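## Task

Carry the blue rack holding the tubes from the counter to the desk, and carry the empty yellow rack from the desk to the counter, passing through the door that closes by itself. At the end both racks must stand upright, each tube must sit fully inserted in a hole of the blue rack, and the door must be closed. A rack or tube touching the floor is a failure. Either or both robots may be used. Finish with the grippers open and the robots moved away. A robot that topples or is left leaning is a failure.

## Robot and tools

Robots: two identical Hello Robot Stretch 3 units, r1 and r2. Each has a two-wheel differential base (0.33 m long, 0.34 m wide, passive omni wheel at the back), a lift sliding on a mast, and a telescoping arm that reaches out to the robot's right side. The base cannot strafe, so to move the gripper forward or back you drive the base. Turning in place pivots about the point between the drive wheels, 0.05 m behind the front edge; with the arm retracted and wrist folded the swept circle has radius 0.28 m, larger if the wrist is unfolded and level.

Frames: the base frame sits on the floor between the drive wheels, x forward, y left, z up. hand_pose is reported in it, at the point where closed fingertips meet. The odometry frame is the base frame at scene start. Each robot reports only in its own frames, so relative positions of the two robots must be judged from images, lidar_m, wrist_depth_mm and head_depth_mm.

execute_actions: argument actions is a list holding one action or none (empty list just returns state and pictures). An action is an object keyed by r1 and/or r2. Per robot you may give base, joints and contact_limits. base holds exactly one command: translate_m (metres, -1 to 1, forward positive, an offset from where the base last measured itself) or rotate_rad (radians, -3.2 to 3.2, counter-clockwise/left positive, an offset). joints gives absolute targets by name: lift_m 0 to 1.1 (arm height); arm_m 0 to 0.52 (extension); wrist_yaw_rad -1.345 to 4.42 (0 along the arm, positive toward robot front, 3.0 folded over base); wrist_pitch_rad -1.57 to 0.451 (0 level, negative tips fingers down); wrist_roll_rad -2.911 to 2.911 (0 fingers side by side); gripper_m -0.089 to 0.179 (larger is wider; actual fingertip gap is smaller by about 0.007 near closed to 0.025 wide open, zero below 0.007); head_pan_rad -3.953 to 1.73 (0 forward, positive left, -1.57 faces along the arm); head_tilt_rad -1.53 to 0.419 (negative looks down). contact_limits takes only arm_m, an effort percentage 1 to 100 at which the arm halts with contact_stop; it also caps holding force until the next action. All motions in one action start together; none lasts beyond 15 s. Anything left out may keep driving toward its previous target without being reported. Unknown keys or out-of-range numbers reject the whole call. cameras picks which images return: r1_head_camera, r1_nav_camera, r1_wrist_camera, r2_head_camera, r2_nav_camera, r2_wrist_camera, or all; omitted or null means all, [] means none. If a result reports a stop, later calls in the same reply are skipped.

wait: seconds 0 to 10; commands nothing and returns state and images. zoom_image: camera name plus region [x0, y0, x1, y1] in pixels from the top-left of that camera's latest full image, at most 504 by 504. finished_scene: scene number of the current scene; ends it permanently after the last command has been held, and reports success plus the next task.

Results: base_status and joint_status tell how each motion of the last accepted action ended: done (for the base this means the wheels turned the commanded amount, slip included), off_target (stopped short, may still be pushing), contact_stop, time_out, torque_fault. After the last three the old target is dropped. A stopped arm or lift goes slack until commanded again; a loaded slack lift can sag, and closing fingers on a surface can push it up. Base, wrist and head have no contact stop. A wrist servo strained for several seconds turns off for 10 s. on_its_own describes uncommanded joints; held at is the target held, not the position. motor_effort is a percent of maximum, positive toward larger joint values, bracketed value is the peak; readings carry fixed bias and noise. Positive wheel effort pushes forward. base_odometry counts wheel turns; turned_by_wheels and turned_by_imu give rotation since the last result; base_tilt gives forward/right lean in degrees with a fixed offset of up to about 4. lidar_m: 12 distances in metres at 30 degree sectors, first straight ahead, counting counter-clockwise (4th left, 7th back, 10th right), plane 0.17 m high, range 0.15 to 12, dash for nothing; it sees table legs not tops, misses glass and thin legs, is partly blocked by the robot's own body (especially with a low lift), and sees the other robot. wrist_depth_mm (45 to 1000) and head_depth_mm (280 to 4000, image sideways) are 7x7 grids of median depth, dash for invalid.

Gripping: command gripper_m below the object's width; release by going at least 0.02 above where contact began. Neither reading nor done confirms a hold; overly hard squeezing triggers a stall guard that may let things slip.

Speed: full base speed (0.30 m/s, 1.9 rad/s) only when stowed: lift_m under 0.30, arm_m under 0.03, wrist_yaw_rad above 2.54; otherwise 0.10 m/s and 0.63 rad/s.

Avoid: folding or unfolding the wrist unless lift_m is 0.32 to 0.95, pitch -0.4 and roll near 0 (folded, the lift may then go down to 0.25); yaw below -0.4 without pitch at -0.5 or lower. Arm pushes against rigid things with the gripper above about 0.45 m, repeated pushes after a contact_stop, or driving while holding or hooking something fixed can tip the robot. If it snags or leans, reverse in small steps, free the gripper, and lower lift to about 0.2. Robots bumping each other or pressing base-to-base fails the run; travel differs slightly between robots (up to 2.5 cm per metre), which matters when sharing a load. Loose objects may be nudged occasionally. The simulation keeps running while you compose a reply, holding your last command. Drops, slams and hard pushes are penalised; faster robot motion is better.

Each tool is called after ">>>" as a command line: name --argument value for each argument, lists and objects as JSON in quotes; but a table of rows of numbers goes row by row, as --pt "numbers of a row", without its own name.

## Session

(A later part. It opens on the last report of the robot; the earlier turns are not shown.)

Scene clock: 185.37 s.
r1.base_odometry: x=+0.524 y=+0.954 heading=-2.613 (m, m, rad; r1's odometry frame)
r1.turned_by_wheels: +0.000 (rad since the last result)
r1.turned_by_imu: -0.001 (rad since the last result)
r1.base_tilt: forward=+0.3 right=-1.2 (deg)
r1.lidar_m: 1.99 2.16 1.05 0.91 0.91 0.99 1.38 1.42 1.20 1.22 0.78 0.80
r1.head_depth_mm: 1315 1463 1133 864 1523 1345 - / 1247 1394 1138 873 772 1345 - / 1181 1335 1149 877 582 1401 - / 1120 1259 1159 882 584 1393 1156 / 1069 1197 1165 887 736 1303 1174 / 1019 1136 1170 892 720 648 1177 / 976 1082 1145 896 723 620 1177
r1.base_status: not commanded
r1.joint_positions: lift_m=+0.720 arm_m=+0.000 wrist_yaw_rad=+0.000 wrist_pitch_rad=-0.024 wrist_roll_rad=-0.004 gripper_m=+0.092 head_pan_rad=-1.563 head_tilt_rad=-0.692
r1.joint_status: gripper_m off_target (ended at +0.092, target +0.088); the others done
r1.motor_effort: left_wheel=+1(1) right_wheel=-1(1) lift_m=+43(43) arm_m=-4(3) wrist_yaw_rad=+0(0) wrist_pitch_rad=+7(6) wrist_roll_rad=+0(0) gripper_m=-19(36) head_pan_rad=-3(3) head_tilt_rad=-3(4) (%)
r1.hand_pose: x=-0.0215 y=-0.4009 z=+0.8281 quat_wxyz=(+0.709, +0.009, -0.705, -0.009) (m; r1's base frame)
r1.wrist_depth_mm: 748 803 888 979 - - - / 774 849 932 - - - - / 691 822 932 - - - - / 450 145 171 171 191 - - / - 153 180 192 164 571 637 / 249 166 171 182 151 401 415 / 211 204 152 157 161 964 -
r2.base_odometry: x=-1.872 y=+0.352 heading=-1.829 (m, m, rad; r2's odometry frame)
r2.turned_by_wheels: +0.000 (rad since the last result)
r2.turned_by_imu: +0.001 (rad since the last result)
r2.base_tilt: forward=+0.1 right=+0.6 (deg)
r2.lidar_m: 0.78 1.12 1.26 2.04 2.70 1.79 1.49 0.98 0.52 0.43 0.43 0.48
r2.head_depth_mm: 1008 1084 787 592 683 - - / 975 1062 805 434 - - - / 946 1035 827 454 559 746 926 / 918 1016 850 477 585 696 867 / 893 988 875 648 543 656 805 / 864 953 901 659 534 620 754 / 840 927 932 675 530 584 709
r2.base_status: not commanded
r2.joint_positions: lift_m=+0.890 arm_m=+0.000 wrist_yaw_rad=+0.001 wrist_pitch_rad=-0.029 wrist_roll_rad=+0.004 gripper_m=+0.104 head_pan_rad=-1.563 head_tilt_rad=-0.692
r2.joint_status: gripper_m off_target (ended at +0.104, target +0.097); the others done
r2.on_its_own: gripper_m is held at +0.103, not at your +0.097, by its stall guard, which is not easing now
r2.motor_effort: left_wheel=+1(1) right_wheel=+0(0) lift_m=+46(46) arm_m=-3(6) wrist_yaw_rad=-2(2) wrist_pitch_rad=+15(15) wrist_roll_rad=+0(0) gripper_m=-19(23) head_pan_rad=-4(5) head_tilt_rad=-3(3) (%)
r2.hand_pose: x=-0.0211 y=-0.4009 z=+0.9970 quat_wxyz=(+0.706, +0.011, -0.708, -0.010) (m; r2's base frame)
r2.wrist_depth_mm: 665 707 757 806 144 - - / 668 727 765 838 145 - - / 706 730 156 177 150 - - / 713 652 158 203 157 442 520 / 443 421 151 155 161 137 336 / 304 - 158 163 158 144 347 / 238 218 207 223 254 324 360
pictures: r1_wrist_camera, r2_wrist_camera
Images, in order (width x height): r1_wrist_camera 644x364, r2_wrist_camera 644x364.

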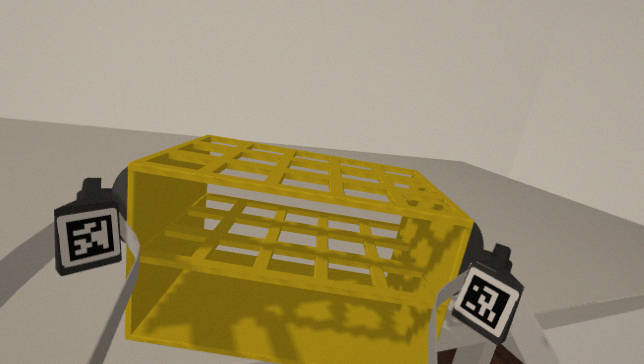

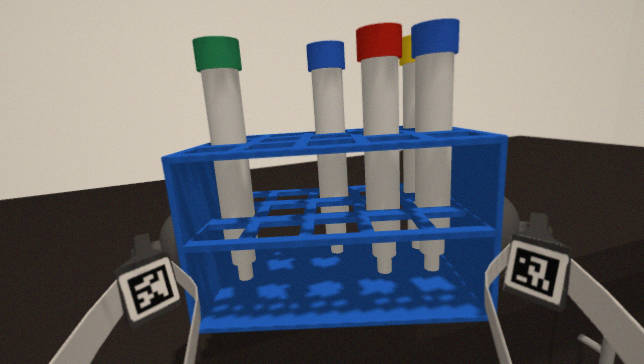

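>>> execute_actions --actions '[{"r1": {"base": {"translate_m": -0.245}, "joints": {"wrist_yaw_rad": 1.57, "lift_m": 0.76, "head_pan_rad": 0.0, "head_tilt_rad": -0.8}}, "r2": {"base": {"rotate_rad": 1.76}, "joints": {"wrist_yaw_rad": 1.7, "lift_m": 0.92, "head_pan_rad": 0.0, "head_tilt_rad": -0.8}}}]' --cameras '["r1_wrist_camera", "r2_wrist_camera", "r2_head_camera"]'

>>> execute_actions --actions '[{"r1": {"base": {"rotate_rad": -1.12}, "joints": {"head_pan_rad": -3.14, "head_tilt_rad": -0.6}}, "r2": {"base": {"translate_m": 1.0}}}]' --cameras '["r1_head_camera", "r1_nav_camera", "r1_wrist_camera", "r2_wrist_camera"]'

Scene clock: 226.80 s.
r1.base_odometry: x=+0.735 y=+1.078 heading=-2.613 (m, m, rad; r1's odometry frame)
r1.turned_by_wheels: +0.000 (rad since the last result)
r1.turned_by_imu: -0.001 (rad since the last result)
r1.base_tilt: forward=+0.4 right=-1.1 (deg)
r1.lidar_m: 2.14 1.91 0.95 0.83 0.82 0.84 1.20 1.19 1.09 1.31 1.29 0.96
r1.head_depth_mm: 1551 1694 969 826 1417 452 1138 / 1775 1965 2012 1733 1493 432 1126 / 2050 2309 2211 1805 1499 1263 1128 / 2399 2683 2231 1797 1500 1291 1131 / 2401 2701 2237 1798 1511 1296 1132 / 2301 2608 2242 1806 1514 1298 1135 / 2199 2466 2264 1816 1521 1297 1139
r1.base_status: done
r1.joint_positions: lift_m=+0.760 arm_m=+0.000 wrist_yaw_rad=+1.568 wrist_pitch_rad=-0.024 wrist_roll_rad=-0.004 gripper_m=+0.092 head_pan_rad=-0.007 head_tilt_rad=-0.790
r1.joint_status: all done
r1.motor_effort: left_wheel=+1(2) right_wheel=-1(5) lift_m=+43(44) arm_m=-3(3) wrist_yaw_rad=+3(3) wrist_pitch_rad=+6(7) wrist_roll_rad=+0(0) gripper_m=-20(19) head_pan_rad=+3(34) head_tilt_rad=-4(12) (%)
r1.hand_pose: x=+0.2342 y=-0.1460 z=+0.8681 quat_wxyz=(+0.508, +0.504, -0.493, +0.494) (m; r1's base frame)
r1.wrist_depth_mm: - - - - - - - / - - - - - - 975 / - - - - - - 973 / - 145 171 171 191 - 969 / - 153 180 193 164 694 787 / - 167 172 182 150 491 508 / - - 151 156 161 393 383
r2.base_odometry: x=-1.872 y=+0.352 heading=-0.069 (m, m, rad; r2's odometry frame)
r2.turned_by_wheels: +1.760 (rad since the last result)
r2.turned_by_imu: +1.769 (rad since the last result)
r2.base_tilt: forward=+0.1 right=+0.6 (deg)
r2.lidar_m: 2.71 2.45 1.62 1.48 0.72 0.47 0.43 0.44 0.54 1.12 1.13 1.42
r2.head_depth_mm: 2429 2668 2263 1923 310 1231 1126 / 2485 2775 2327 1855 1505 1290 1148 / 2448 2791 2368 1884 1558 1332 1157 / 2429 2769 2445 1906 1590 1350 1176 / 2400 2693 2501 1959 1612 1369 1185 / 2339 2649 2570 1984 1639 1388 1198 / 2305 2646 2630 2028 1674 1400 1217
r2.base_status: done
r2.joint_positions: lift_m=+0.920 arm_m=+0.000 wrist_yaw_rad=+1.698 wrist_pitch_rad=-0.029 wrist_roll_rad=+0.004 gripper_m=+0.104 head_pan_rad=-0.007 head_tilt_rad=-0.790
r2.joint_status: all done
r2.on_its_own: gripper_m is held at +0.103, not at your +0.097, by its stall guard, which is not easing now
r2.motor_effort: left_wheel=-2(4) right_wheel=+3(4) lift_m=+47(46) arm_m=-3(3) wrist_yaw_rad=+3(6) wrist_pitch_rad=+16(15) wrist_roll_rad=+0(0) gripper_m=-20(20) head_pan_rad=+4(55) head_tilt_rad=-4(13) (%)
r2.hand_pose: x=+0.2320 y=-0.1131 z=+1.0269 quat_wxyz=(+0.474, +0.538, -0.460, +0.523) (m; r2's base frame)
r2.wrist_depth_mm: - - - - 146 - - / - - - - 148 - - / - - 160 177 150 - - / - - 159 204 159 - - / - - 151 156 162 138 - / - - 159 163 158 144 - / - - - - - - -
pictures: r1_wrist_camera, r2_head_camera (sideways: a quarter turn clockwise sets it upright), r2_wrist_camera
Images, in order (width x height): r1_wrist_camera 644x364, r2_head_camera 896x504, r2_wrist_camera 644x364.

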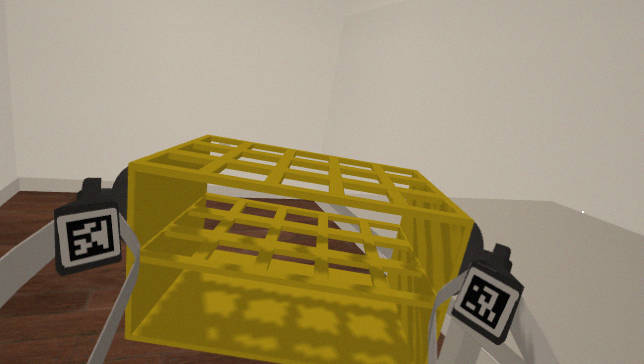

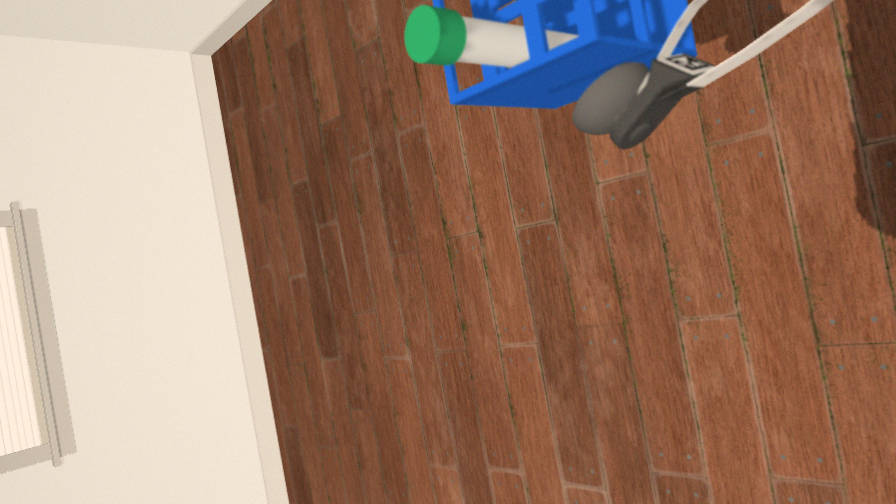

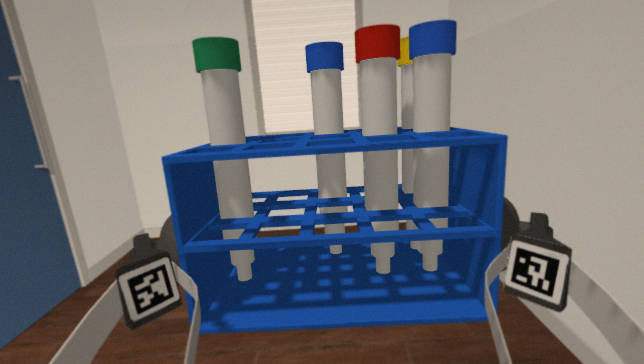

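Scene clock: 237.90 s.
r1.base_odometry: x=+0.735 y=+1.078 heading=+2.550 (m, m, rad; r1's odometry frame)
r1.turned_by_wheels: -1.120 (rad since the last result)
r1.turned_by_imu: -1.113 (rad since the last result)
r1.base_tilt: forward=+0.4 right=-1.2 (deg)
r1.lidar_m: 1.29 0.96 1.95 2.39 0.98 0.84 0.82 0.84 1.11 1.19 1.12 1.10
r1.head_depth_mm: 670 747 840 961 1125 1280 - / 669 745 840 962 1122 1258 - / 668 742 836 955 1117 1268 - / 666 742 834 952 1113 1319 1201 / 665 739 834 951 1108 1334 1219 / 663 737 831 949 1107 1330 1220 / 661 737 828 949 1077 1218 1222
r1.base_status: done
r1.joint_positions: lift_m=+0.760 arm_m=+0.000 wrist_yaw_rad=+1.569 wrist_pitch_rad=-0.024 wrist_roll_rad=-0.004 gripper_m=+0.092 head_pan_rad=-3.133 head_tilt_rad=-0.606
r1.joint_status: all done
r1.motor_effort: left_wheel=+2(4) right_wheel=-2(5) lift_m=+43(43) arm_m=-3(3) wrist_yaw_rad=+2(2) wrist_pitch_rad=+7(7) wrist_roll_rad=+0(0) gripper_m=-20(20) head_pan_rad=-3(35) head_tilt_rad=+2(16) (%)
r1.hand_pose: x=+0.2342 y=-0.1459 z=+0.8681 quat_wxyz=(+0.508, +0.504, -0.493, +0.494) (m; r1's base frame)
r1.wrist_depth_mm: - - - - - - - / - - - - - - - / 876 - - - - - - / 544 145 171 170 193 - - / - 152 180 191 165 693 784 / 927 167 172 181 151 489 510 / - - 151 157 162 - -
r2.base_odometry: x=-0.875 y=+0.283 heading=-0.069 (m, m, rad; r2's odometry frame)
r2.turned_by_wheels: +0.000 (rad since the last result)
r2.turned_by_imu: +0.009 (rad since the last result)
r2.base_tilt: forward=+0.1 right=+0.6 (deg)
r2.lidar_m: 1.72 1.73 1.76 1.61 1.64 1.54 1.42 1.43 1.07 0.99 1.00 1.25
r2.head_depth_mm: 1580 1774 2064 1945 310 1233 1132 / 1545 1764 2045 1859 1510 1286 1143 / 1532 1735 2017 1892 1565 1333 1162 / 1506 1712 1972 1941 1580 1345 1173 / 1486 1689 1936 1968 1620 1363 1187 / 1463 1649 1916 2000 1630 1396 1199 / 1448 1635 1868 2030 1670 1403 1215
r2.base_status: done
r2.joint_positions: lift_m=+0.920 arm_m=+0.000 wrist_yaw_rad=+1.698 wrist_pitch_rad=-0.029 wrist_roll_rad=+0.004 gripper_m=+0.104 head_pan_rad=-0.007 head_tilt_rad=-0.790
r2.joint_status: not commanded
r2.on_its_own: gripper_m is held at +0.103, not at your +0.097, by its stall guard, which is not easing now
r2.motor_effort: left_wheel=-2(3) right_wheel=+2(5) lift_m=+47(47) arm_m=-3(4) wrist_yaw_rad=+2(2) wrist_pitch_rad=+15(15) wrist_roll_rad=+0(0) gripper_m=-20(20) head_pan_rad=+5(5) head_tilt_rad=-4(4) (%)
r2.hand_pose: x=+0.2320 y=-0.1131 z=+1.0269 quat_wxyz=(+0.474, +0.538, -0.460, +0.523) (m; r2's base frame)
r2.wrist_depth_mm: - - - - 146 - - / - - - - 147 - - / - - 165 176 150 - - / - - 160 203 157 - - / - - 150 155 162 137 - / - - 159 164 159 144 - / - - - - - - -
pictures: r1_head_camera (sideways: a quarter turn clockwise sets it upright), r1_nav_camera (sideways: a quarter turn counterclockwise sets it upright), r1_wrist_camera, r2_wrist_camera
Images, in order (width x height): r1_head_camera 896x504, r1_nav_camera 672x504, r1_wrist_camera 644x364, r2_wrist_camera 644x364.

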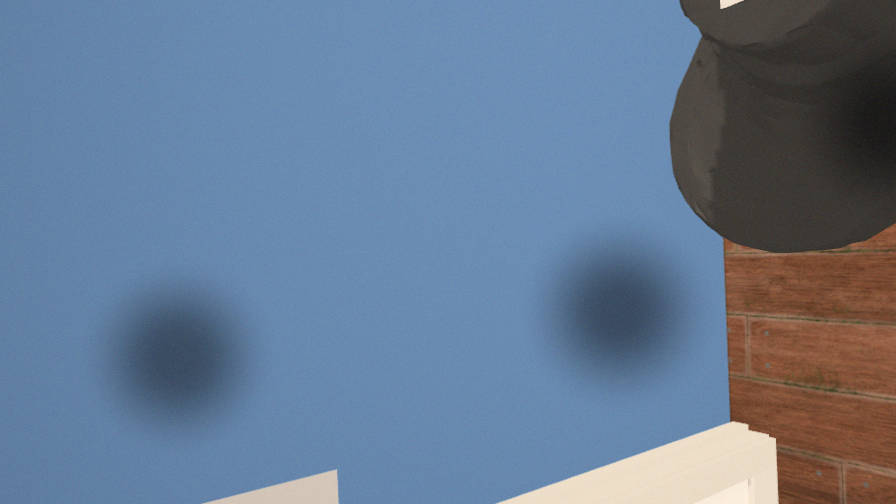

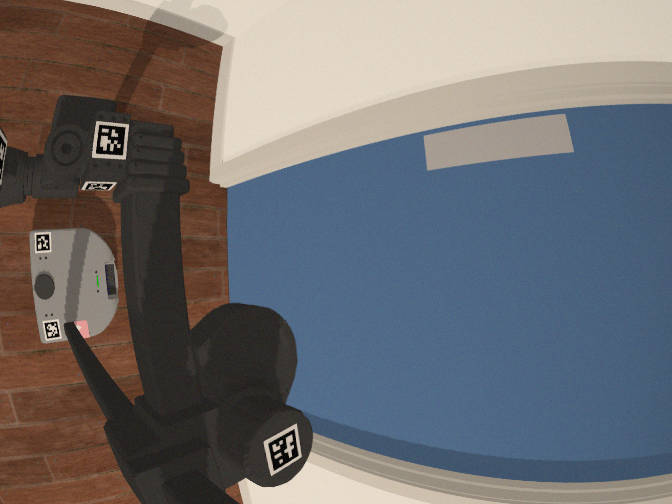

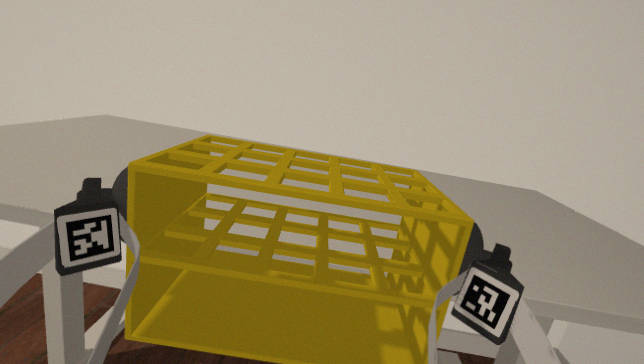

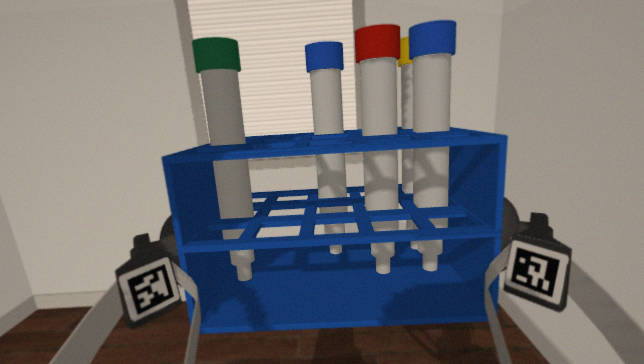

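>>> execute_actions --actions '[{"r1": {"base": {"translate_m": -1.0}, "joints": {"head_tilt_rad": -0.9}}, "r2": {"base": {"translate_m": 1.0}}}]' --cameras '["r1_head_camera", "r1_nav_camera", "r1_wrist_camera", "r2_wrist_camera"]'

Scene clock: 254.23 s.
r1.base_odometry: x=+1.566 y=+0.520 heading=+2.550 (m, m, rad; r1's odometry frame)
r1.turned_by_wheels: +0.000 (rad since the last result)
r1.turned_by_imu: -0.001 (rad since the last result)
r1.base_tilt: forward=+0.4 right=-1.2 (deg)
r1.lidar_m: 1.92 2.43 0.57 0.31 0.26 0.25 0.28 0.46 1.16 0.44 0.39 1.71
r1.head_depth_mm: - - 289 317 - - - / - - 303 350 - - 963 / - 290 329 386 - - - / - 305 364 452 688 846 - / 291 332 409 531 759 1147 - / 307 366 463 632 1382 1278 1078 / 334 412 1856 1642 1418 1281 1079
r1.base_status: done
r1.joint_positions: lift_m=+0.760 arm_m=+0.000 wrist_yaw_rad=+1.569 wrist_pitch_rad=-0.025 wrist_roll_rad=-0.004 gripper_m=+0.092 head_pan_rad=-3.133 head_tilt_rad=-0.890
r1.joint_status: all done
r1.motor_effort: left_wheel=-1(20) right_wheel=-2(15) lift_m=+42(43) arm_m=-3(3) wrist_yaw_rad=+1(2) wrist_pitch_rad=+7(7) wrist_roll_rad=+0(0) gripper_m=-20(20) head_pan_rad=-3(2) head_tilt_rad=-4(22) (%)
r1.hand_pose: x=+0.2342 y=-0.1457 z=+0.8680 quat_wxyz=(+0.508, +0.505, -0.493, +0.495) (m; r1's base frame)
r1.wrist_depth_mm: - - - - - - - / - - - - - - - / - - - - - - - / - 145 172 171 191 - - / - 153 180 193 164 - - / - 166 171 181 151 - - / - - 151 157 161 - -
r2.base_odometry: x=+0.123 y=+0.214 heading=-0.069 (m, m, rad; r2's odometry frame)
r2.turned_by_wheels: +0.000 (rad since the last result)
r2.turned_by_imu: +0.010 (rad since the last result)
r2.base_tilt: forward=+0.1 right=+0.6 (deg)
r2.lidar_m: 0.73 0.74 0.93 1.73 1.94 2.22 2.41 1.41 0.93 0.86 0.87 0.79
r2.head_depth_mm: 633 720 836 949 310 1226 1127 / 613 701 794 951 1086 1287 1150 / 613 695 794 962 1171 1323 1159 / 605 685 786 939 1145 1321 1176 / 598 678 778 925 1123 1321 1184 / 590 670 766 904 1095 1323 1198 / 581 659 755 889 1068 1317 1212
r2.base_status: done
r2.joint_positions: lift_m=+0.920 arm_m=+0.000 wrist_yaw_rad=+1.698 wrist_pitch_rad=-0.029 wrist_roll_rad=+0.004 gripper_m=+0.104 head_pan_rad=-0.007 head_tilt_rad=-0.790
r2.joint_status: not commanded
r2.on_its_own: gripper_m is held at +0.103, not at your +0.097, by its stall guard, which is not easing now
r2.motor_effort: left_wheel=-2(3) right_wheel=+2(5) lift_m=+46(46) arm_m=-3(3) wrist_yaw_rad=+1(2) wrist_pitch_rad=+15(15) wrist_roll_rad=+0(0) gripper_m=-20(20) head_pan_rad=+5(5) head_tilt_rad=-5(5) (%)
r2.hand_pose: x=+0.2320 y=-0.1131 z=+1.0269 quat_wxyz=(+0.474, +0.538, -0.460, +0.523) (m; r2's base frame)
r2.wrist_depth_mm: 634 631 629 631 146 627 624 / 647 659 654 631 148 655 661 / 672 687 160 176 150 681 669 / 714 718 158 204 159 696 709 / 739 738 149 155 162 137 736 / 787 - 159 163 158 144 768 / 844 844 820 819 822 821 791
pictures: r1_head_camera (sideways: a quarter turn clockwise sets it upright), r1_nav_camera (sideways: a quarter turn counterclockwise sets it upright), r1_wrist_camera, r2_wrist_camera
Images, in order (width x height): r1_head_camera 896x504, r1_nav_camera 672x504, r1_wrist_camera 644x364, r2_wrist_camera 644x364.

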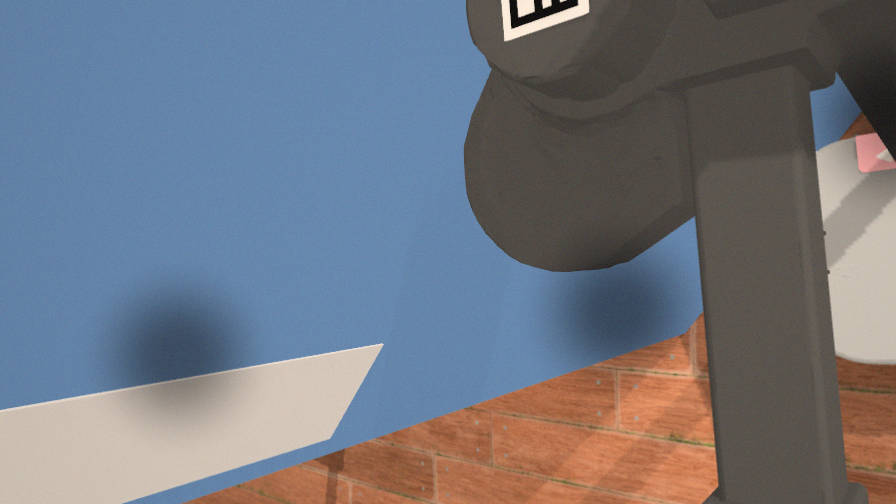

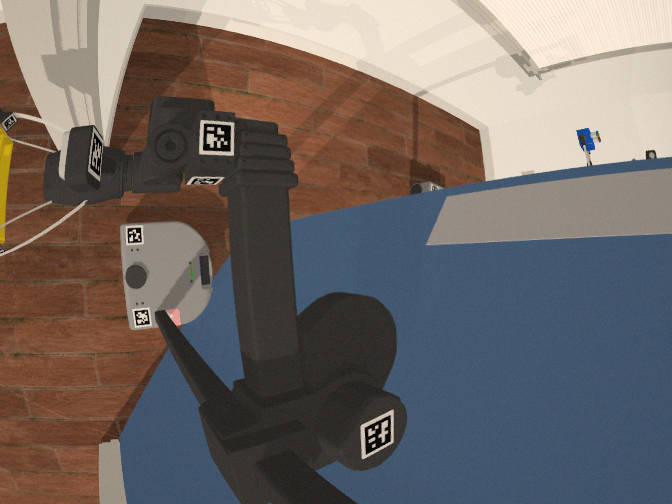

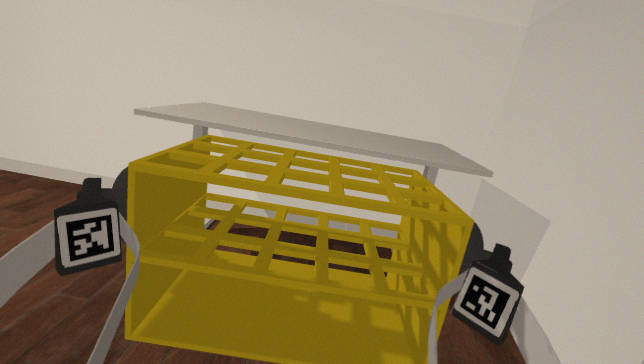

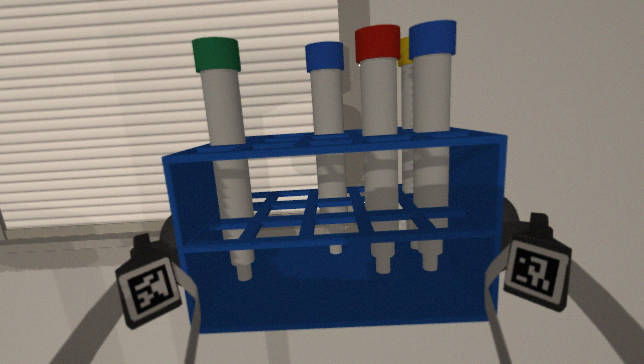

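>>> execute_actions --actions '[{"r1": {"base": {"translate_m": -0.62}, "joints": {"head_pan_rad": 1.5, "head_tilt_rad": -1.0}}, "r2": {"base": {"rotate_rad": 1.95}, "joints": {"head_tilt_rad": -0.5}}}]' --cameras '["r1_nav_camera", "r1_wrist_camera", "r2_head_camera", "r2_nav_camera"]'

Scene clock: 273.57 s.
r1.base_odometry: x=+2.080 y=+0.175 heading=+2.550 (m, m, rad; r1's odometry frame)
r1.turned_by_wheels: +0.000 (rad since the last result)
r1.turned_by_imu: -0.001 (rad since the last result)
r1.base_tilt: forward=+0.4 right=-1.2 (deg)
r1.lidar_m: 2.53 0.59 0.26 0.20 0.20 1.90 1.09 1.02 1.13 1.10 1.04 0.83
r1.head_depth_mm: - 318 427 669 1301 1210 1093 / - 295 365 527 948 1212 1098 / - - 322 434 688 1173 1096 / - - 298 370 538 971 - / - - - 323 441 677 - / - - - 299 346 - 1127 / - - - - - - 1080
r1.base_status: done
r1.joint_positions: lift_m=+0.760 arm_m=+0.000 wrist_yaw_rad=+1.570 wrist_pitch_rad=-0.025 wrist_roll_rad=-0.004 gripper_m=+0.092 head_pan_rad=+1.494 head_tilt_rad=-0.988
r1.joint_status: all done
r1.motor_effort: left_wheel=+1(6) right_wheel=-1(10) lift_m=+43(43) arm_m=-3(3) wrist_yaw_rad=+1(1) wrist_pitch_rad=+7(7) wrist_roll_rad=+0(0) gripper_m=-19(20) head_pan_rad=+3(34) head_tilt_rad=-5(16) (%)
r1.hand_pose: x=+0.2342 y=-0.1457 z=+0.8680 quat_wxyz=(+0.508, +0.505, -0.493, +0.495) (m; r1's base frame)
r1.wrist_depth_mm: - - - - - 609 592 / - - - - - 628 611 / - - - - - 655 644 / - 146 172 172 191 678 678 / - 153 180 192 165 718 693 / - 166 172 181 151 751 744 / - - 151 158 161 803 768
r2.base_odometry: x=+0.123 y=+0.214 heading=+1.881 (m, m, rad; r2's odometry frame)
r2.turned_by_wheels: +1.950 (rad since the last result)
r2.turned_by_imu: +1.960 (rad since the last result)
r2.base_tilt: forward=+0.1 right=+0.6 (deg)
r2.lidar_m: 1.01 1.02 2.40 1.76 1.00 0.87 0.87 0.85 0.73 0.73 0.84 1.45
r2.head_depth_mm: 1437 1547 1708 1858 1962 - - / 3336 3560 3908 2783 2044 1590 1351 / 3450 3708 - 2612 2086 1621 1235 / 3570 3787 - 2819 2137 1452 1240 / 3490 - - 2584 1668 1354 1303 / 853 1110 944 1088 2058 1697 1388 / 833 960 2043 2320 2263 1735 1393
r2.base_status: done
r2.joint_positions: lift_m=+0.920 arm_m=+0.000 wrist_yaw_rad=+1.698 wrist_pitch_rad=-0.029 wrist_roll_rad=+0.004 gripper_m=+0.104 head_pan_rad=-0.007 head_tilt_rad=-0.507
r2.joint_status: all done
r2.on_its_own: gripper_m is held at +0.103, not at your +0.097, by its stall guard, which is not easing now
r2.motor_effort: left_wheel=-2(4) right_wheel=+2(5) lift_m=+47(46) arm_m=-4(4) wrist_yaw_rad=+3(3) wrist_pitch_rad=+15(15) wrist_roll_rad=+0(0) gripper_m=-20(20) head_pan_rad=+4(5) head_tilt_rad=+2(16) (%)
r2.hand_pose: x=+0.2320 y=-0.1131 z=+1.0269 quat_wxyz=(+0.474, +0.538, -0.460, +0.523) (m; r2's base frame)
r2.wrist_depth_mm: - - 979 - 146 - - / - - - - 147 - - / - - 165 176 150 - - / - - 159 204 158 - - / - - 150 156 161 137 - / - - 158 164 158 144 - / - - - - - - -
pictures: r1_nav_camera (sideways: a quarter turn counterclockwise sets it upright), r1_wrist_camera, r2_head_camera (sideways: a quarter turn clockwise sets it upright), r2_nav_camera (sideways: a quarter turn counterclockwise sets it upright)
Images, in order (width x height): r1_nav_camera 672x504, r1_wrist_camera 644x364, r2_head_camera 896x504, r2_nav_camera 672x504.

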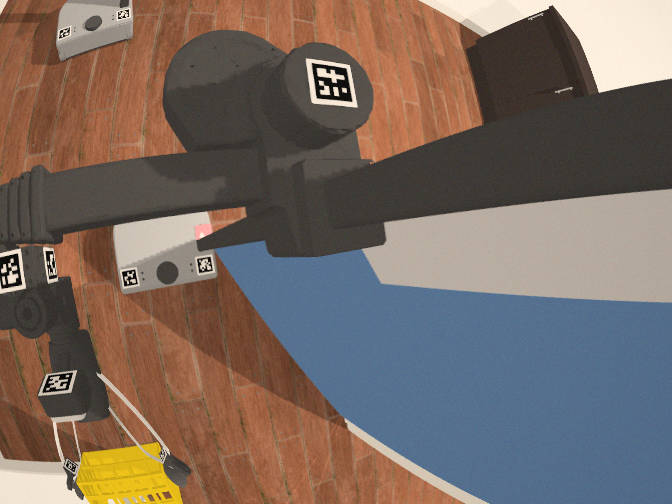

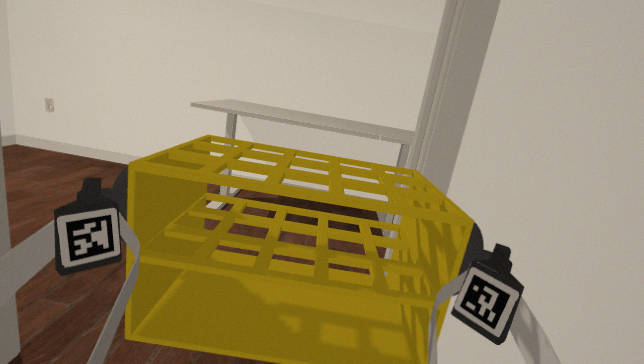

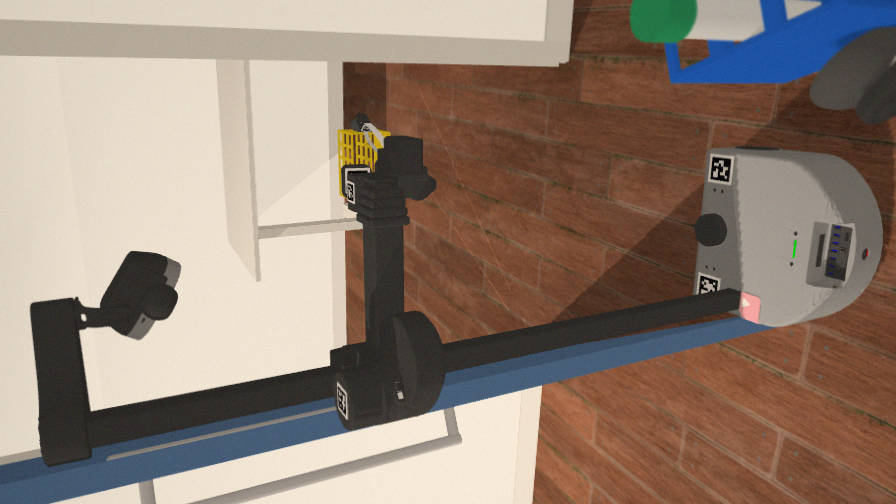

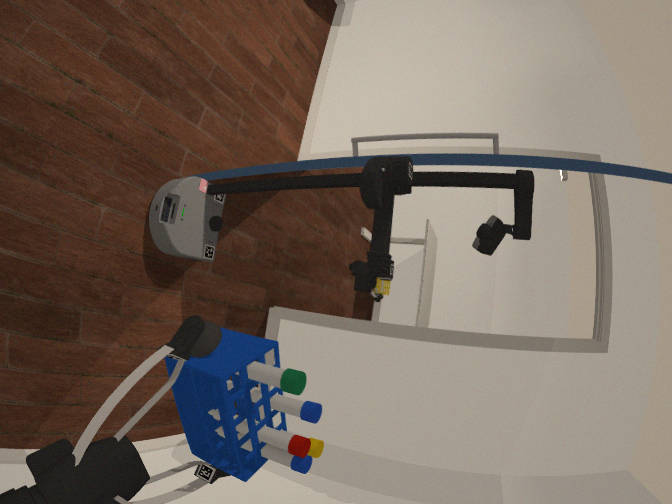

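>>> execute_actions --actions '[{"r1": {"base": {"translate_m": 0.15}}}]' --cameras '[]'

>>> execute_actions --actions '[{"r1": {"base": {"rotate_rad": -1.57}, "joints": {"wrist_yaw_rad": 0.3, "head_pan_rad": -3.14, "head_tilt_rad": -1.0}}}]' --cameras '["r1_nav_camera", "r1_wrist_camera", "r2_head_camera", "r2_nav_camera"]'

Scene clock: 287.50 s.
r1.base_odometry: x=+1.956 y=+0.258 heading=+2.550 (m, m, rad; r1's odometry frame)
r1.turned_by_wheels: +0.000 (rad since the last result)
r1.turned_by_imu: -0.001 (rad since the last result)
r1.base_tilt: forward=+0.5 right=-1.2 (deg)
r1.lidar_m: 2.37 0.79 0.31 0.23 0.23 0.24 1.16 1.16 1.13 1.11 0.84 0.70
r1.head_depth_mm: 318 405 558 896 1327 1211 1091 / 297 354 466 682 1267 1210 1095 / - 317 401 551 878 1206 1095 / - 296 352 462 671 1162 - / - - 315 398 545 835 - / - - 296 349 428 - 955 / - - - 310 - - 1080
r1.base_status: done
r1.joint_positions: lift_m=+0.760 arm_m=+0.000 wrist_yaw_rad=+1.570 wrist_pitch_rad=-0.025 wrist_roll_rad=-0.004 gripper_m=+0.092 head_pan_rad=+1.494 head_tilt_rad=-0.989
r1.joint_status: not commanded
r1.motor_effort: left_wheel=-1(9) right_wheel=-2(4) lift_m=+43(42) arm_m=-3(4) wrist_yaw_rad=+0(1) wrist_pitch_rad=+7(7) wrist_roll_rad=+0(0) gripper_m=-19(21) head_pan_rad=+4(3) head_tilt_rad=-5(5) (%)
r1.hand_pose: x=+0.2342 y=-0.1456 z=+0.8680 quat_wxyz=(+0.508, +0.505, -0.493, +0.495) (m; r1's base frame)
r1.wrist_depth_mm: - - - - - 472 465 / - - - - - 484 491 / - - - - - 504 499 / - 145 170 171 192 534 528 / - 152 180 194 165 547 548 / - 166 171 182 151 578 578 / - - 151 157 161 613 603
r2.base_odometry: x=+0.123 y=+0.214 heading=+1.881 (m, m, rad; r2's odometry frame)
r2.turned_by_wheels: +0.000 (rad since the last result)
r2.turned_by_imu: +0.001 (rad since the last result)
r2.base_tilt: forward=+0.1 right=+0.6 (deg)
r2.lidar_m: 1.03 1.02 2.41 1.76 1.00 0.87 0.87 0.85 0.73 0.73 0.84 1.45
r2.head_depth_mm: 1436 1546 1690 1874 1963 - - / 3341 3534 3882 2788 2050 1597 1352 / 3436 3683 3759 2871 2084 1421 1325 / 3437 3826 3911 2963 2132 1448 1345 / 3486 3905 1088 2619 1416 1538 1366 / 3611 1054 1015 2137 2209 1706 1388 / 1646 1816 2021 2308 2252 1732 1401
r2.base_status: not commanded
r2.joint_positions: lift_m=+0.920 arm_m=+0.000 wrist_yaw_rad=+1.698 wrist_pitch_rad=-0.029 wrist_roll_rad=+0.004 gripper_m=+0.104 head_pan_rad=-0.007 head_tilt_rad=-0.507
r2.joint_status: not commanded
r2.on_its_own: gripper_m is held at +0.103, not at your +0.097, by its stall guard, which is not easing now
r2.motor_effort: left_wheel=-2(2) right_wheel=+3(3) lift_m=+47(46) arm_m=-5(4) wrist_yaw_rad=+2(1) wrist_pitch_rad=+15(15) wrist_roll_rad=+0(0) gripper_m=-20(20) head_pan_rad=+4(4) head_tilt_rad=+3(2) (%)
r2.hand_pose: x=+0.2320 y=-0.1131 z=+1.0269 quat_wxyz=(+0.474, +0.538, -0.460, +0.523) (m; r2's base frame)
r2.wrist_depth_mm: - - - - 146 - - / - - - - 147 - - / - - 166 176 150 - - / - - 158 205 158 - - / - - 151 156 162 137 - / - - 159 163 158 144 - / - - - - - - -
pictures: none
No camera images: the call's "cameras" was empty. Leave "cameras" out to get every camera's image.

Scene clock: 290.93 s.
r1.base_odometry: x=+1.956 y=+0.258 heading=+0.981 (m, m, rad; r1's odometry frame)
r1.turned_by_wheels: -1.570 (rad since the last result)
r1.turned_by_imu: -1.553 (rad since the last result)
r1.base_tilt: forward=+0.4 right=-1.3 (deg)
r1.lidar_m: 1.11 0.84 0.70 2.38 0.82 0.36 0.27 0.27 0.28 1.16 1.16 1.13
r1.head_depth_mm: 324 405 541 - - - 1066 / 304 369 477 - - - 1080 / 294 338 427 - - - - / - 313 387 467 750 - - / - 299 354 453 613 - - / - 288 326 408 543 - 1092 / - - 306 371 480 - 1085
r1.base_status: done
r1.joint_positions: lift_m=+0.760 arm_m=+0.000 wrist_yaw_rad=+0.301 wrist_pitch_rad=-0.025 wrist_roll_rad=-0.004 gripper_m=+0.092 head_pan_rad=-3.133 head_tilt_rad=-0.989
r1.joint_status: all done
r1.motor_effort: left_wheel=+0(8) right_wheel=-4(14) lift_m=+42(43) arm_m=-3(2) wrist_yaw_rad=+0(3) wrist_pitch_rad=+7(7) wrist_roll_rad=+0(0) gripper_m=-20(20) head_pan_rad=-3(34) head_tilt_rad=-4(7) (%)
r1.hand_pose: x=+0.0543 y=-0.3894 z=+0.8680 quat_wxyz=(+0.702, +0.115, -0.696, +0.097) (m; r1's base frame)
r1.wrist_depth_mm: 948 - 911 946 - - - / 964 - - - - - - / - - - - - - - / - 145 172 171 191 - - / - 153 180 194 164 - - / - 167 172 182 151 - - / - - 151 157 161 - -
r2.base_odometry: x=+0.123 y=+0.214 heading=+1.881 (m, m, rad; r2's odometry frame)
r2.turned_by_wheels: +0.000 (rad since the last result)
r2.turned_by_imu: +0.000 (rad since the last result)
r2.base_tilt: forward=+0.1 right=+0.6 (deg)
r2.lidar_m: 1.15 1.02 2.40 1.76 1.01 0.87 0.87 0.85 0.73 0.73 0.84 1.45
r2.head_depth_mm: 1438 1554 1705 1866 1953 - - / 3371 3584 3936 2817 2037 1592 1356 / 3435 3706 - 2872 2091 1569 1332 / 3444 3718 3693 984 1957 1475 1353 / 3639 3969 1233 2453 2005 1519 1371 / 3793 - 1844 1556 2049 1696 1387 / 1099 1007 2021 2304 2253 1727 1400
r2.base_status: not commanded
r2.joint_positions: lift_m=+0.920 arm_m=+0.000 wrist_yaw_rad=+1.698 wrist_pitch_rad=-0.029 wrist_roll_rad=+0.004 gripper_m=+0.104 head_pan_rad=-0.007 head_tilt_rad=-0.507
r2.joint_status: not commanded
r2.on_its_own: gripper_m is held at +0.103, not at your +0.097, by its stall guard, which is not easing now
r2.motor_effort: left_wheel=-2(2) right_wheel=+2(3) lift_m=+47(47) arm_m=-4(3) wrist_yaw_rad=+2(2) wrist_pitch_rad=+15(15) wrist_roll_rad=+0(0) gripper_m=-20(20) head_pan_rad=+5(5) head_tilt_rad=+2(2) (%)
r2.hand_pose: x=+0.2320 y=-0.1131 z=+1.0269 quat_wxyz=(+0.474, +0.538, -0.460, +0.523) (m; r2's base frame)
r2.wrist_depth_mm: - - - - 146 - - / - - - - 147 - - / - - 167 177 149 - - / - - 159 204 158 - - / - - 150 155 161 137 - / - - 160 163 159 144 - / - - - - - - -
pictures: r1_nav_camera (sideways: a quarter turn counterclockwise sets it upright), r1_wrist_camera, r2_head_camera (sideways: a quarter turn clockwise sets it upright), r2_nav_camera (sideways: a quarter turn counterclockwise sets it upright)
Images, in order (width x height): r1_nav_camera 672x504, r1_wrist_camera 644x364, r2_head_camera 896x504, r2_nav_camera 672x504.

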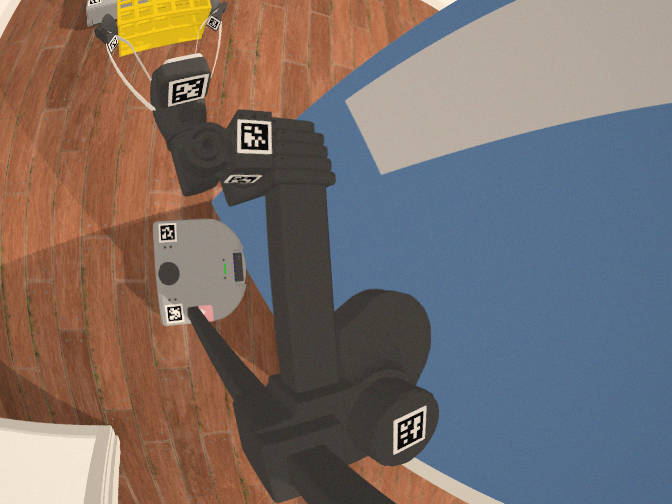

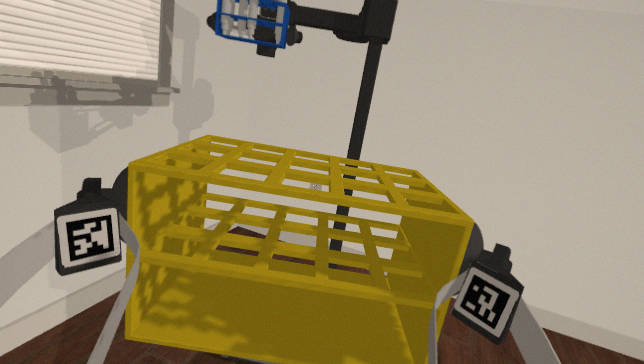

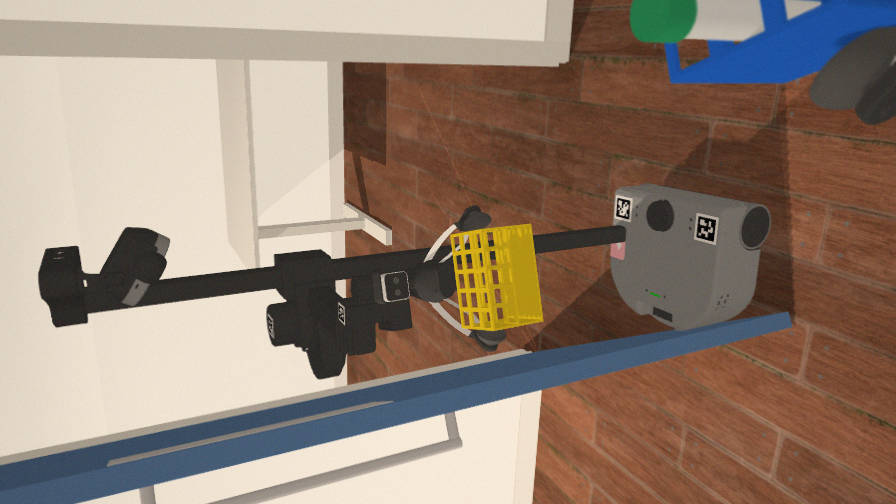

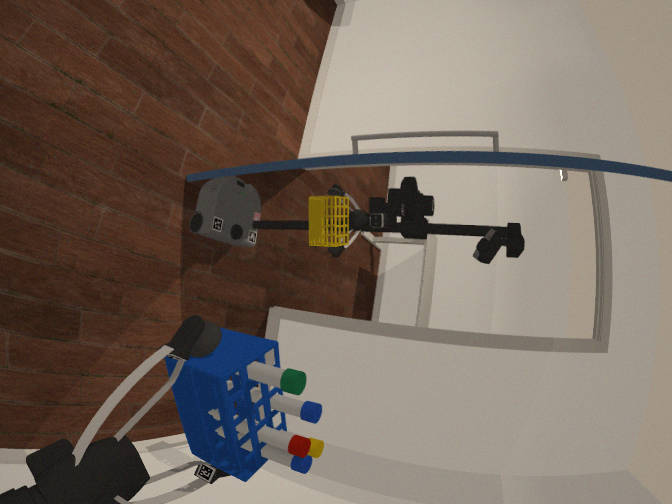

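>>> execute_actions --actions '[{"r1": {"base": {"translate_m": -0.35}}}]' --cameras '["r1_nav_camera", "r2_head_camera", "r2_nav_camera"]'

Scene clock: 297.10 s.
r1.base_odometry: x=+1.761 y=-0.032 heading=+0.981 (m, m, rad; r1's odometry frame)
r1.turned_by_wheels: +0.000 (rad since the last result)
r1.turned_by_imu: -0.001 (rad since the last result)
r1.base_tilt: forward=+0.4 right=-1.2 (deg)
r1.lidar_m: 1.46 0.93 1.03 2.34 0.39 0.29 0.28 0.29 0.40 1.99 1.29 1.49
r1.head_depth_mm: - 296 353 - - - 1063 / - 296 349 - - - 1081 / - 295 346 - - - - / - 292 342 413 697 - - / - 290 339 444 623 - - / - 291 335 438 629 - 1096 / - 289 332 433 618 - 1082
r1.base_status: done
r1.joint_positions: lift_m=+0.760 arm_m=+0.000 wrist_yaw_rad=+0.301 wrist_pitch_rad=-0.025 wrist_roll_rad=-0.004 gripper_m=+0.092 head_pan_rad=-3.133 head_tilt_rad=-0.989
r1.joint_status: not commanded
r1.motor_effort: left_wheel=+0(5) right_wheel=-5(12) lift_m=+43(43) arm_m=-3(3) wrist_yaw_rad=+0(1) wrist_pitch_rad=+7(7) wrist_roll_rad=+0(0) gripper_m=-20(20) head_pan_rad=-3(3) head_tilt_rad=-5(5) (%)
r1.hand_pose: x=+0.0543 y=-0.3894 z=+0.8680 quat_wxyz=(+0.702, +0.115, -0.696, +0.097) (m; r1's base frame)
r1.wrist_depth_mm: - - - - - - - / - - - - - - - / - - - - - - - / - 146 171 171 192 - - / - 153 180 193 165 - - / - 166 171 182 151 - - / - - 152 157 161 - -
r2.base_odometry: x=+0.123 y=+0.214 heading=+1.881 (m, m, rad; r2's odometry frame)
r2.turned_by_wheels: +0.000 (rad since the last result)
r2.turned_by_imu: +0.001 (rad since the last result)
r2.base_tilt: forward=+0.1 right=+0.6 (deg)
r2.lidar_m: 1.74 1.22 2.40 1.76 1.01 0.87 0.87 0.85 0.73 0.73 0.84 1.45
r2.head_depth_mm: 1440 1554 1695 1863 1952 - - / 3352 3591 3906 2827 2052 1599 1356 / 3443 3719 - 2870 2081 1635 1339 / 3514 3847 - 2948 2121 1651 1353 / 3706 3955 - 3069 2170 1626 1371 / 3809 - 2077 1933 1860 1555 1382 / 1552 1324 1361 1102 1650 1605 1409
r2.base_status: not commanded
r2.joint_positions: lift_m=+0.920 arm_m=+0.000 wrist_yaw_rad=+1.698 wrist_pitch_rad=-0.029 wrist_roll_rad=+0.004 gripper_m=+0.104 head_pan_rad=-0.007 head_tilt_rad=-0.507
r2.joint_status: not commanded
r2.on_its_own: gripper_m is held at +0.103, not at your +0.097, by its stall guard, which is not easing now
r2.motor_effort: left_wheel=-2(2) right_wheel=+3(3) lift_m=+47(47) arm_m=-5(4) wrist_yaw_rad=+2(2) wrist_pitch_rad=+15(15) wrist_roll_rad=+0(0) gripper_m=-20(20) head_pan_rad=+4(5) head_tilt_rad=+2(2) (%)
r2.hand_pose: x=+0.2320 y=-0.1131 z=+1.0269 quat_wxyz=(+0.474, +0.538, -0.460, +0.523) (m; r2's base frame)
r2.wrist_depth_mm: - - - - 146 - - / - - - - 147 - - / - - 166 177 150 - - / - - 159 203 158 - - / - - 151 155 162 137 - / - - 159 164 158 144 - / - - - - - - -
pictures: r1_nav_camera (sideways: a quarter turn counterclockwise sets it upright), r2_head_camera (sideways: a quarter turn clockwise sets it upright), r2_nav_camera (sideways: a quarter turn counterclockwise sets it upright)
Images, in order (width x height): r1_nav_camera 672x504, r2_head_camera 896x504, r2_nav_camera 672x504.

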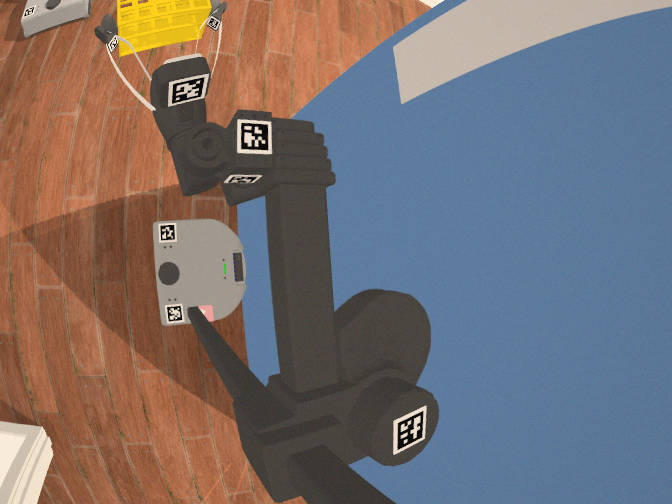

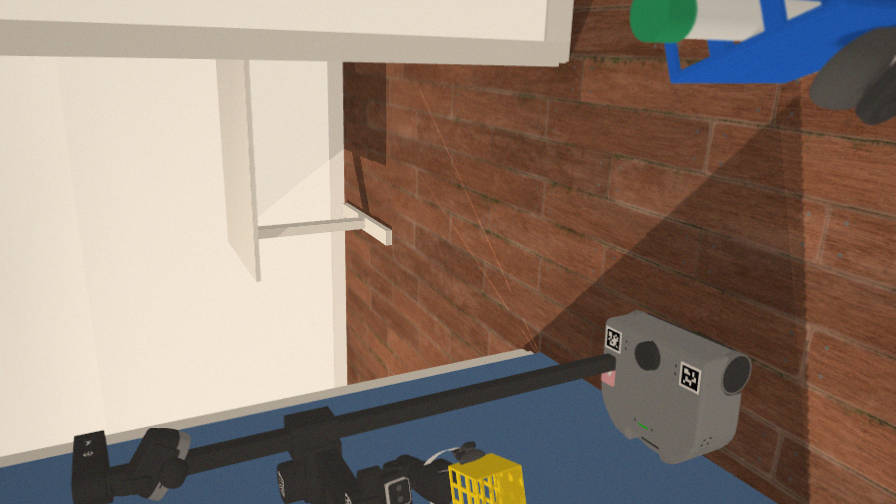

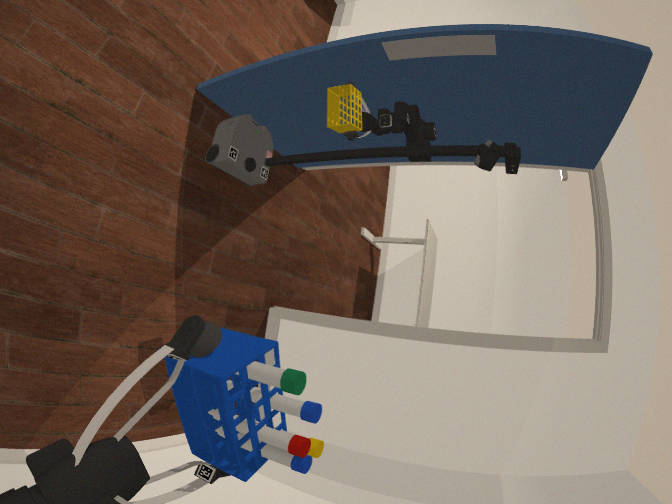

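>>> execute_actions --actions '[{"r1": {"base": {"translate_m": -0.15}}}]' --cameras '["r2_head_camera", "r2_nav_camera"]'

Scene clock: 301.50 s.
r1.base_odometry: x=+1.678 y=-0.157 heading=+0.981 (m, m, rad; r1's odometry frame)
r1.turned_by_wheels: +0.000 (rad since the last result)
r1.turned_by_imu: -0.009 (rad since the last result)
r1.base_tilt: forward=+0.4 right=-1.3 (deg)
r1.lidar_m: 1.50 0.97 2.23 2.33 0.37 0.28 0.28 0.30 0.43 1.98 1.31 1.54
r1.head_depth_mm: - 293 343 - - - 1068 / - 293 344 - - - 1081 / - 293 343 - - - - / - 293 343 414 707 - - / - 293 343 451 639 - - / - 292 343 451 659 - 1093 / - 292 342 451 658 - 1080
r1.base_status: translate_m off_target (by the wheels' count: -0.1496 of -0.1500)
r1.joint_positions: lift_m=+0.760 arm_m=+0.000 wrist_yaw_rad=+0.300 wrist_pitch_rad=-0.026 wrist_roll_rad=-0.005 gripper_m=+0.092 head_pan_rad=-3.134 head_tilt_rad=-0.993
r1.joint_status: not commanded
r1.on_its_own: left_wheel is at rest, and its effort (-45) is outside its rest range (-18 to +18); right_wheel is at rest, and its effort (-52) is outside its rest range (-18 to +18)
r1.motor_effort: left_wheel=-45(56) right_wheel=-52(68) lift_m=+38(42) arm_m=-2(3) wrist_yaw_rad=+0(11) wrist_pitch_rad=+7(7) wrist_roll_rad=+0(0) gripper_m=-20(20) head_pan_rad=-3(4) head_tilt_rad=-3(4) (%)
r1.hand_pose: x=+0.0542 y=-0.3894 z=+0.8679 quat_wxyz=(+0.702, +0.115, -0.696, +0.097) (m; r1's base frame)
r1.wrist_depth_mm: - - - - - - - / - - - - - - - / - - - - - - - / - 145 171 171 191 - - / - 147 181 193 165 - - / - 166 172 183 151 - - / - - 151 157 161 - -
r2.base_odometry: x=+0.123 y=+0.214 heading=+1.881 (m, m, rad; r2's odometry frame)
r2.turned_by_wheels: +0.000 (rad since the last result)
r2.turned_by_imu: +0.001 (rad since the last result)
r2.base_tilt: forward=+0.2 right=+0.6 (deg)
r2.lidar_m: 1.73 1.28 2.40 1.76 1.01 0.87 0.87 0.85 0.73 0.73 0.84 1.45
r2.head_depth_mm: 1437 1556 1699 1869 1953 - - / 3391 3594 3880 2836 2048 1602 1350 / 3421 3701 - 2919 2099 1620 1327 / 3578 3882 - 2975 2140 1652 1354 / 3609 - - 3043 2176 1659 1368 / 3767 - 2085 2030 1793 1550 1384 / 1595 1554 1391 1698 1725 1628 1408
r2.base_status: not commanded
r2.joint_positions: lift_m=+0.920 arm_m=+0.000 wrist_yaw_rad=+1.698 wrist_pitch_rad=-0.029 wrist_roll_rad=+0.004 gripper_m=+0.104 head_pan_rad=-0.007 head_tilt_rad=-0.507
r2.joint_status: not commanded
r2.on_its_own: gripper_m is held at +0.103, not at your +0.097, by its stall guard, which is not easing now
r2.motor_effort: left_wheel=-2(2) right_wheel=+2(3) lift_m=+46(46) arm_m=-3(3) wrist_yaw_rad=+3(2) wrist_pitch_rad=+15(15) wrist_roll_rad=+0(0) gripper_m=-19(20) head_pan_rad=+5(5) head_tilt_rad=+2(2) (%)
r2.hand_pose: x=+0.2320 y=-0.1131 z=+1.0269 quat_wxyz=(+0.474, +0.538, -0.460, +0.523) (m; r2's base frame)
r2.wrist_depth_mm: - - - - 146 - - / - - - - 147 - - / - - 165 177 150 - - / - - 158 204 158 - - / - - 150 156 162 137 - / - - 160 163 158 145 - / - - - - - - -
pictures: r2_head_camera (sideways: a quarter turn clockwise sets it upright), r2_nav_camera (sideways: a quarter turn counterclockwise sets it upright)
Images, in order (width x height): r2_head_camera 896x504, r2_nav_camera 672x504.

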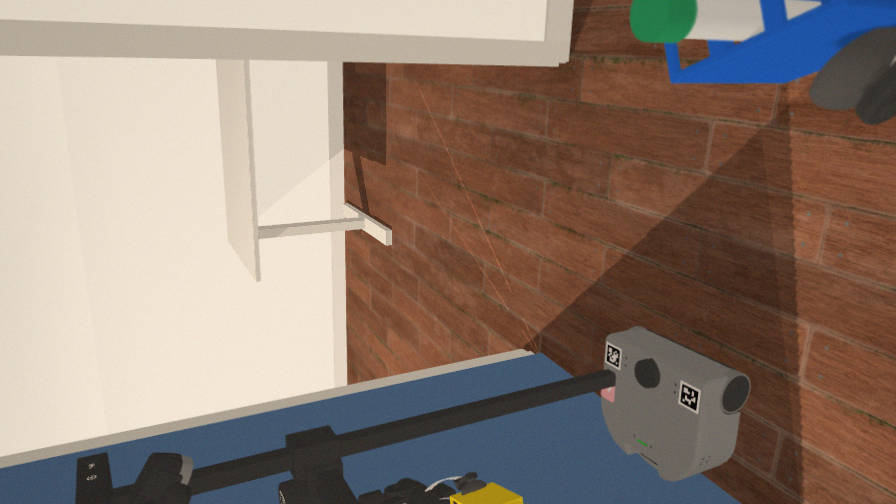

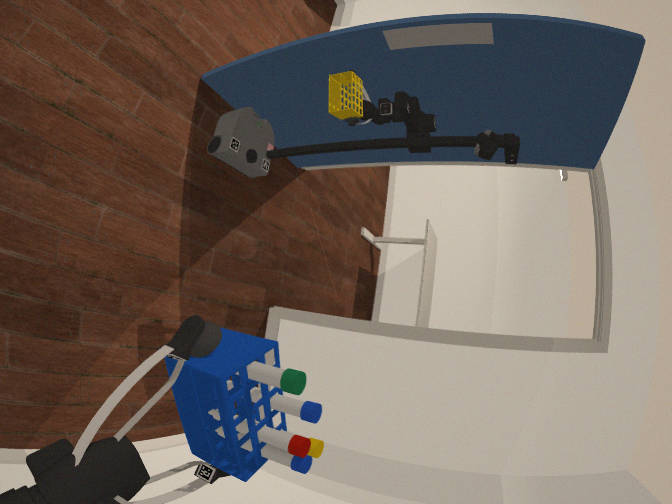

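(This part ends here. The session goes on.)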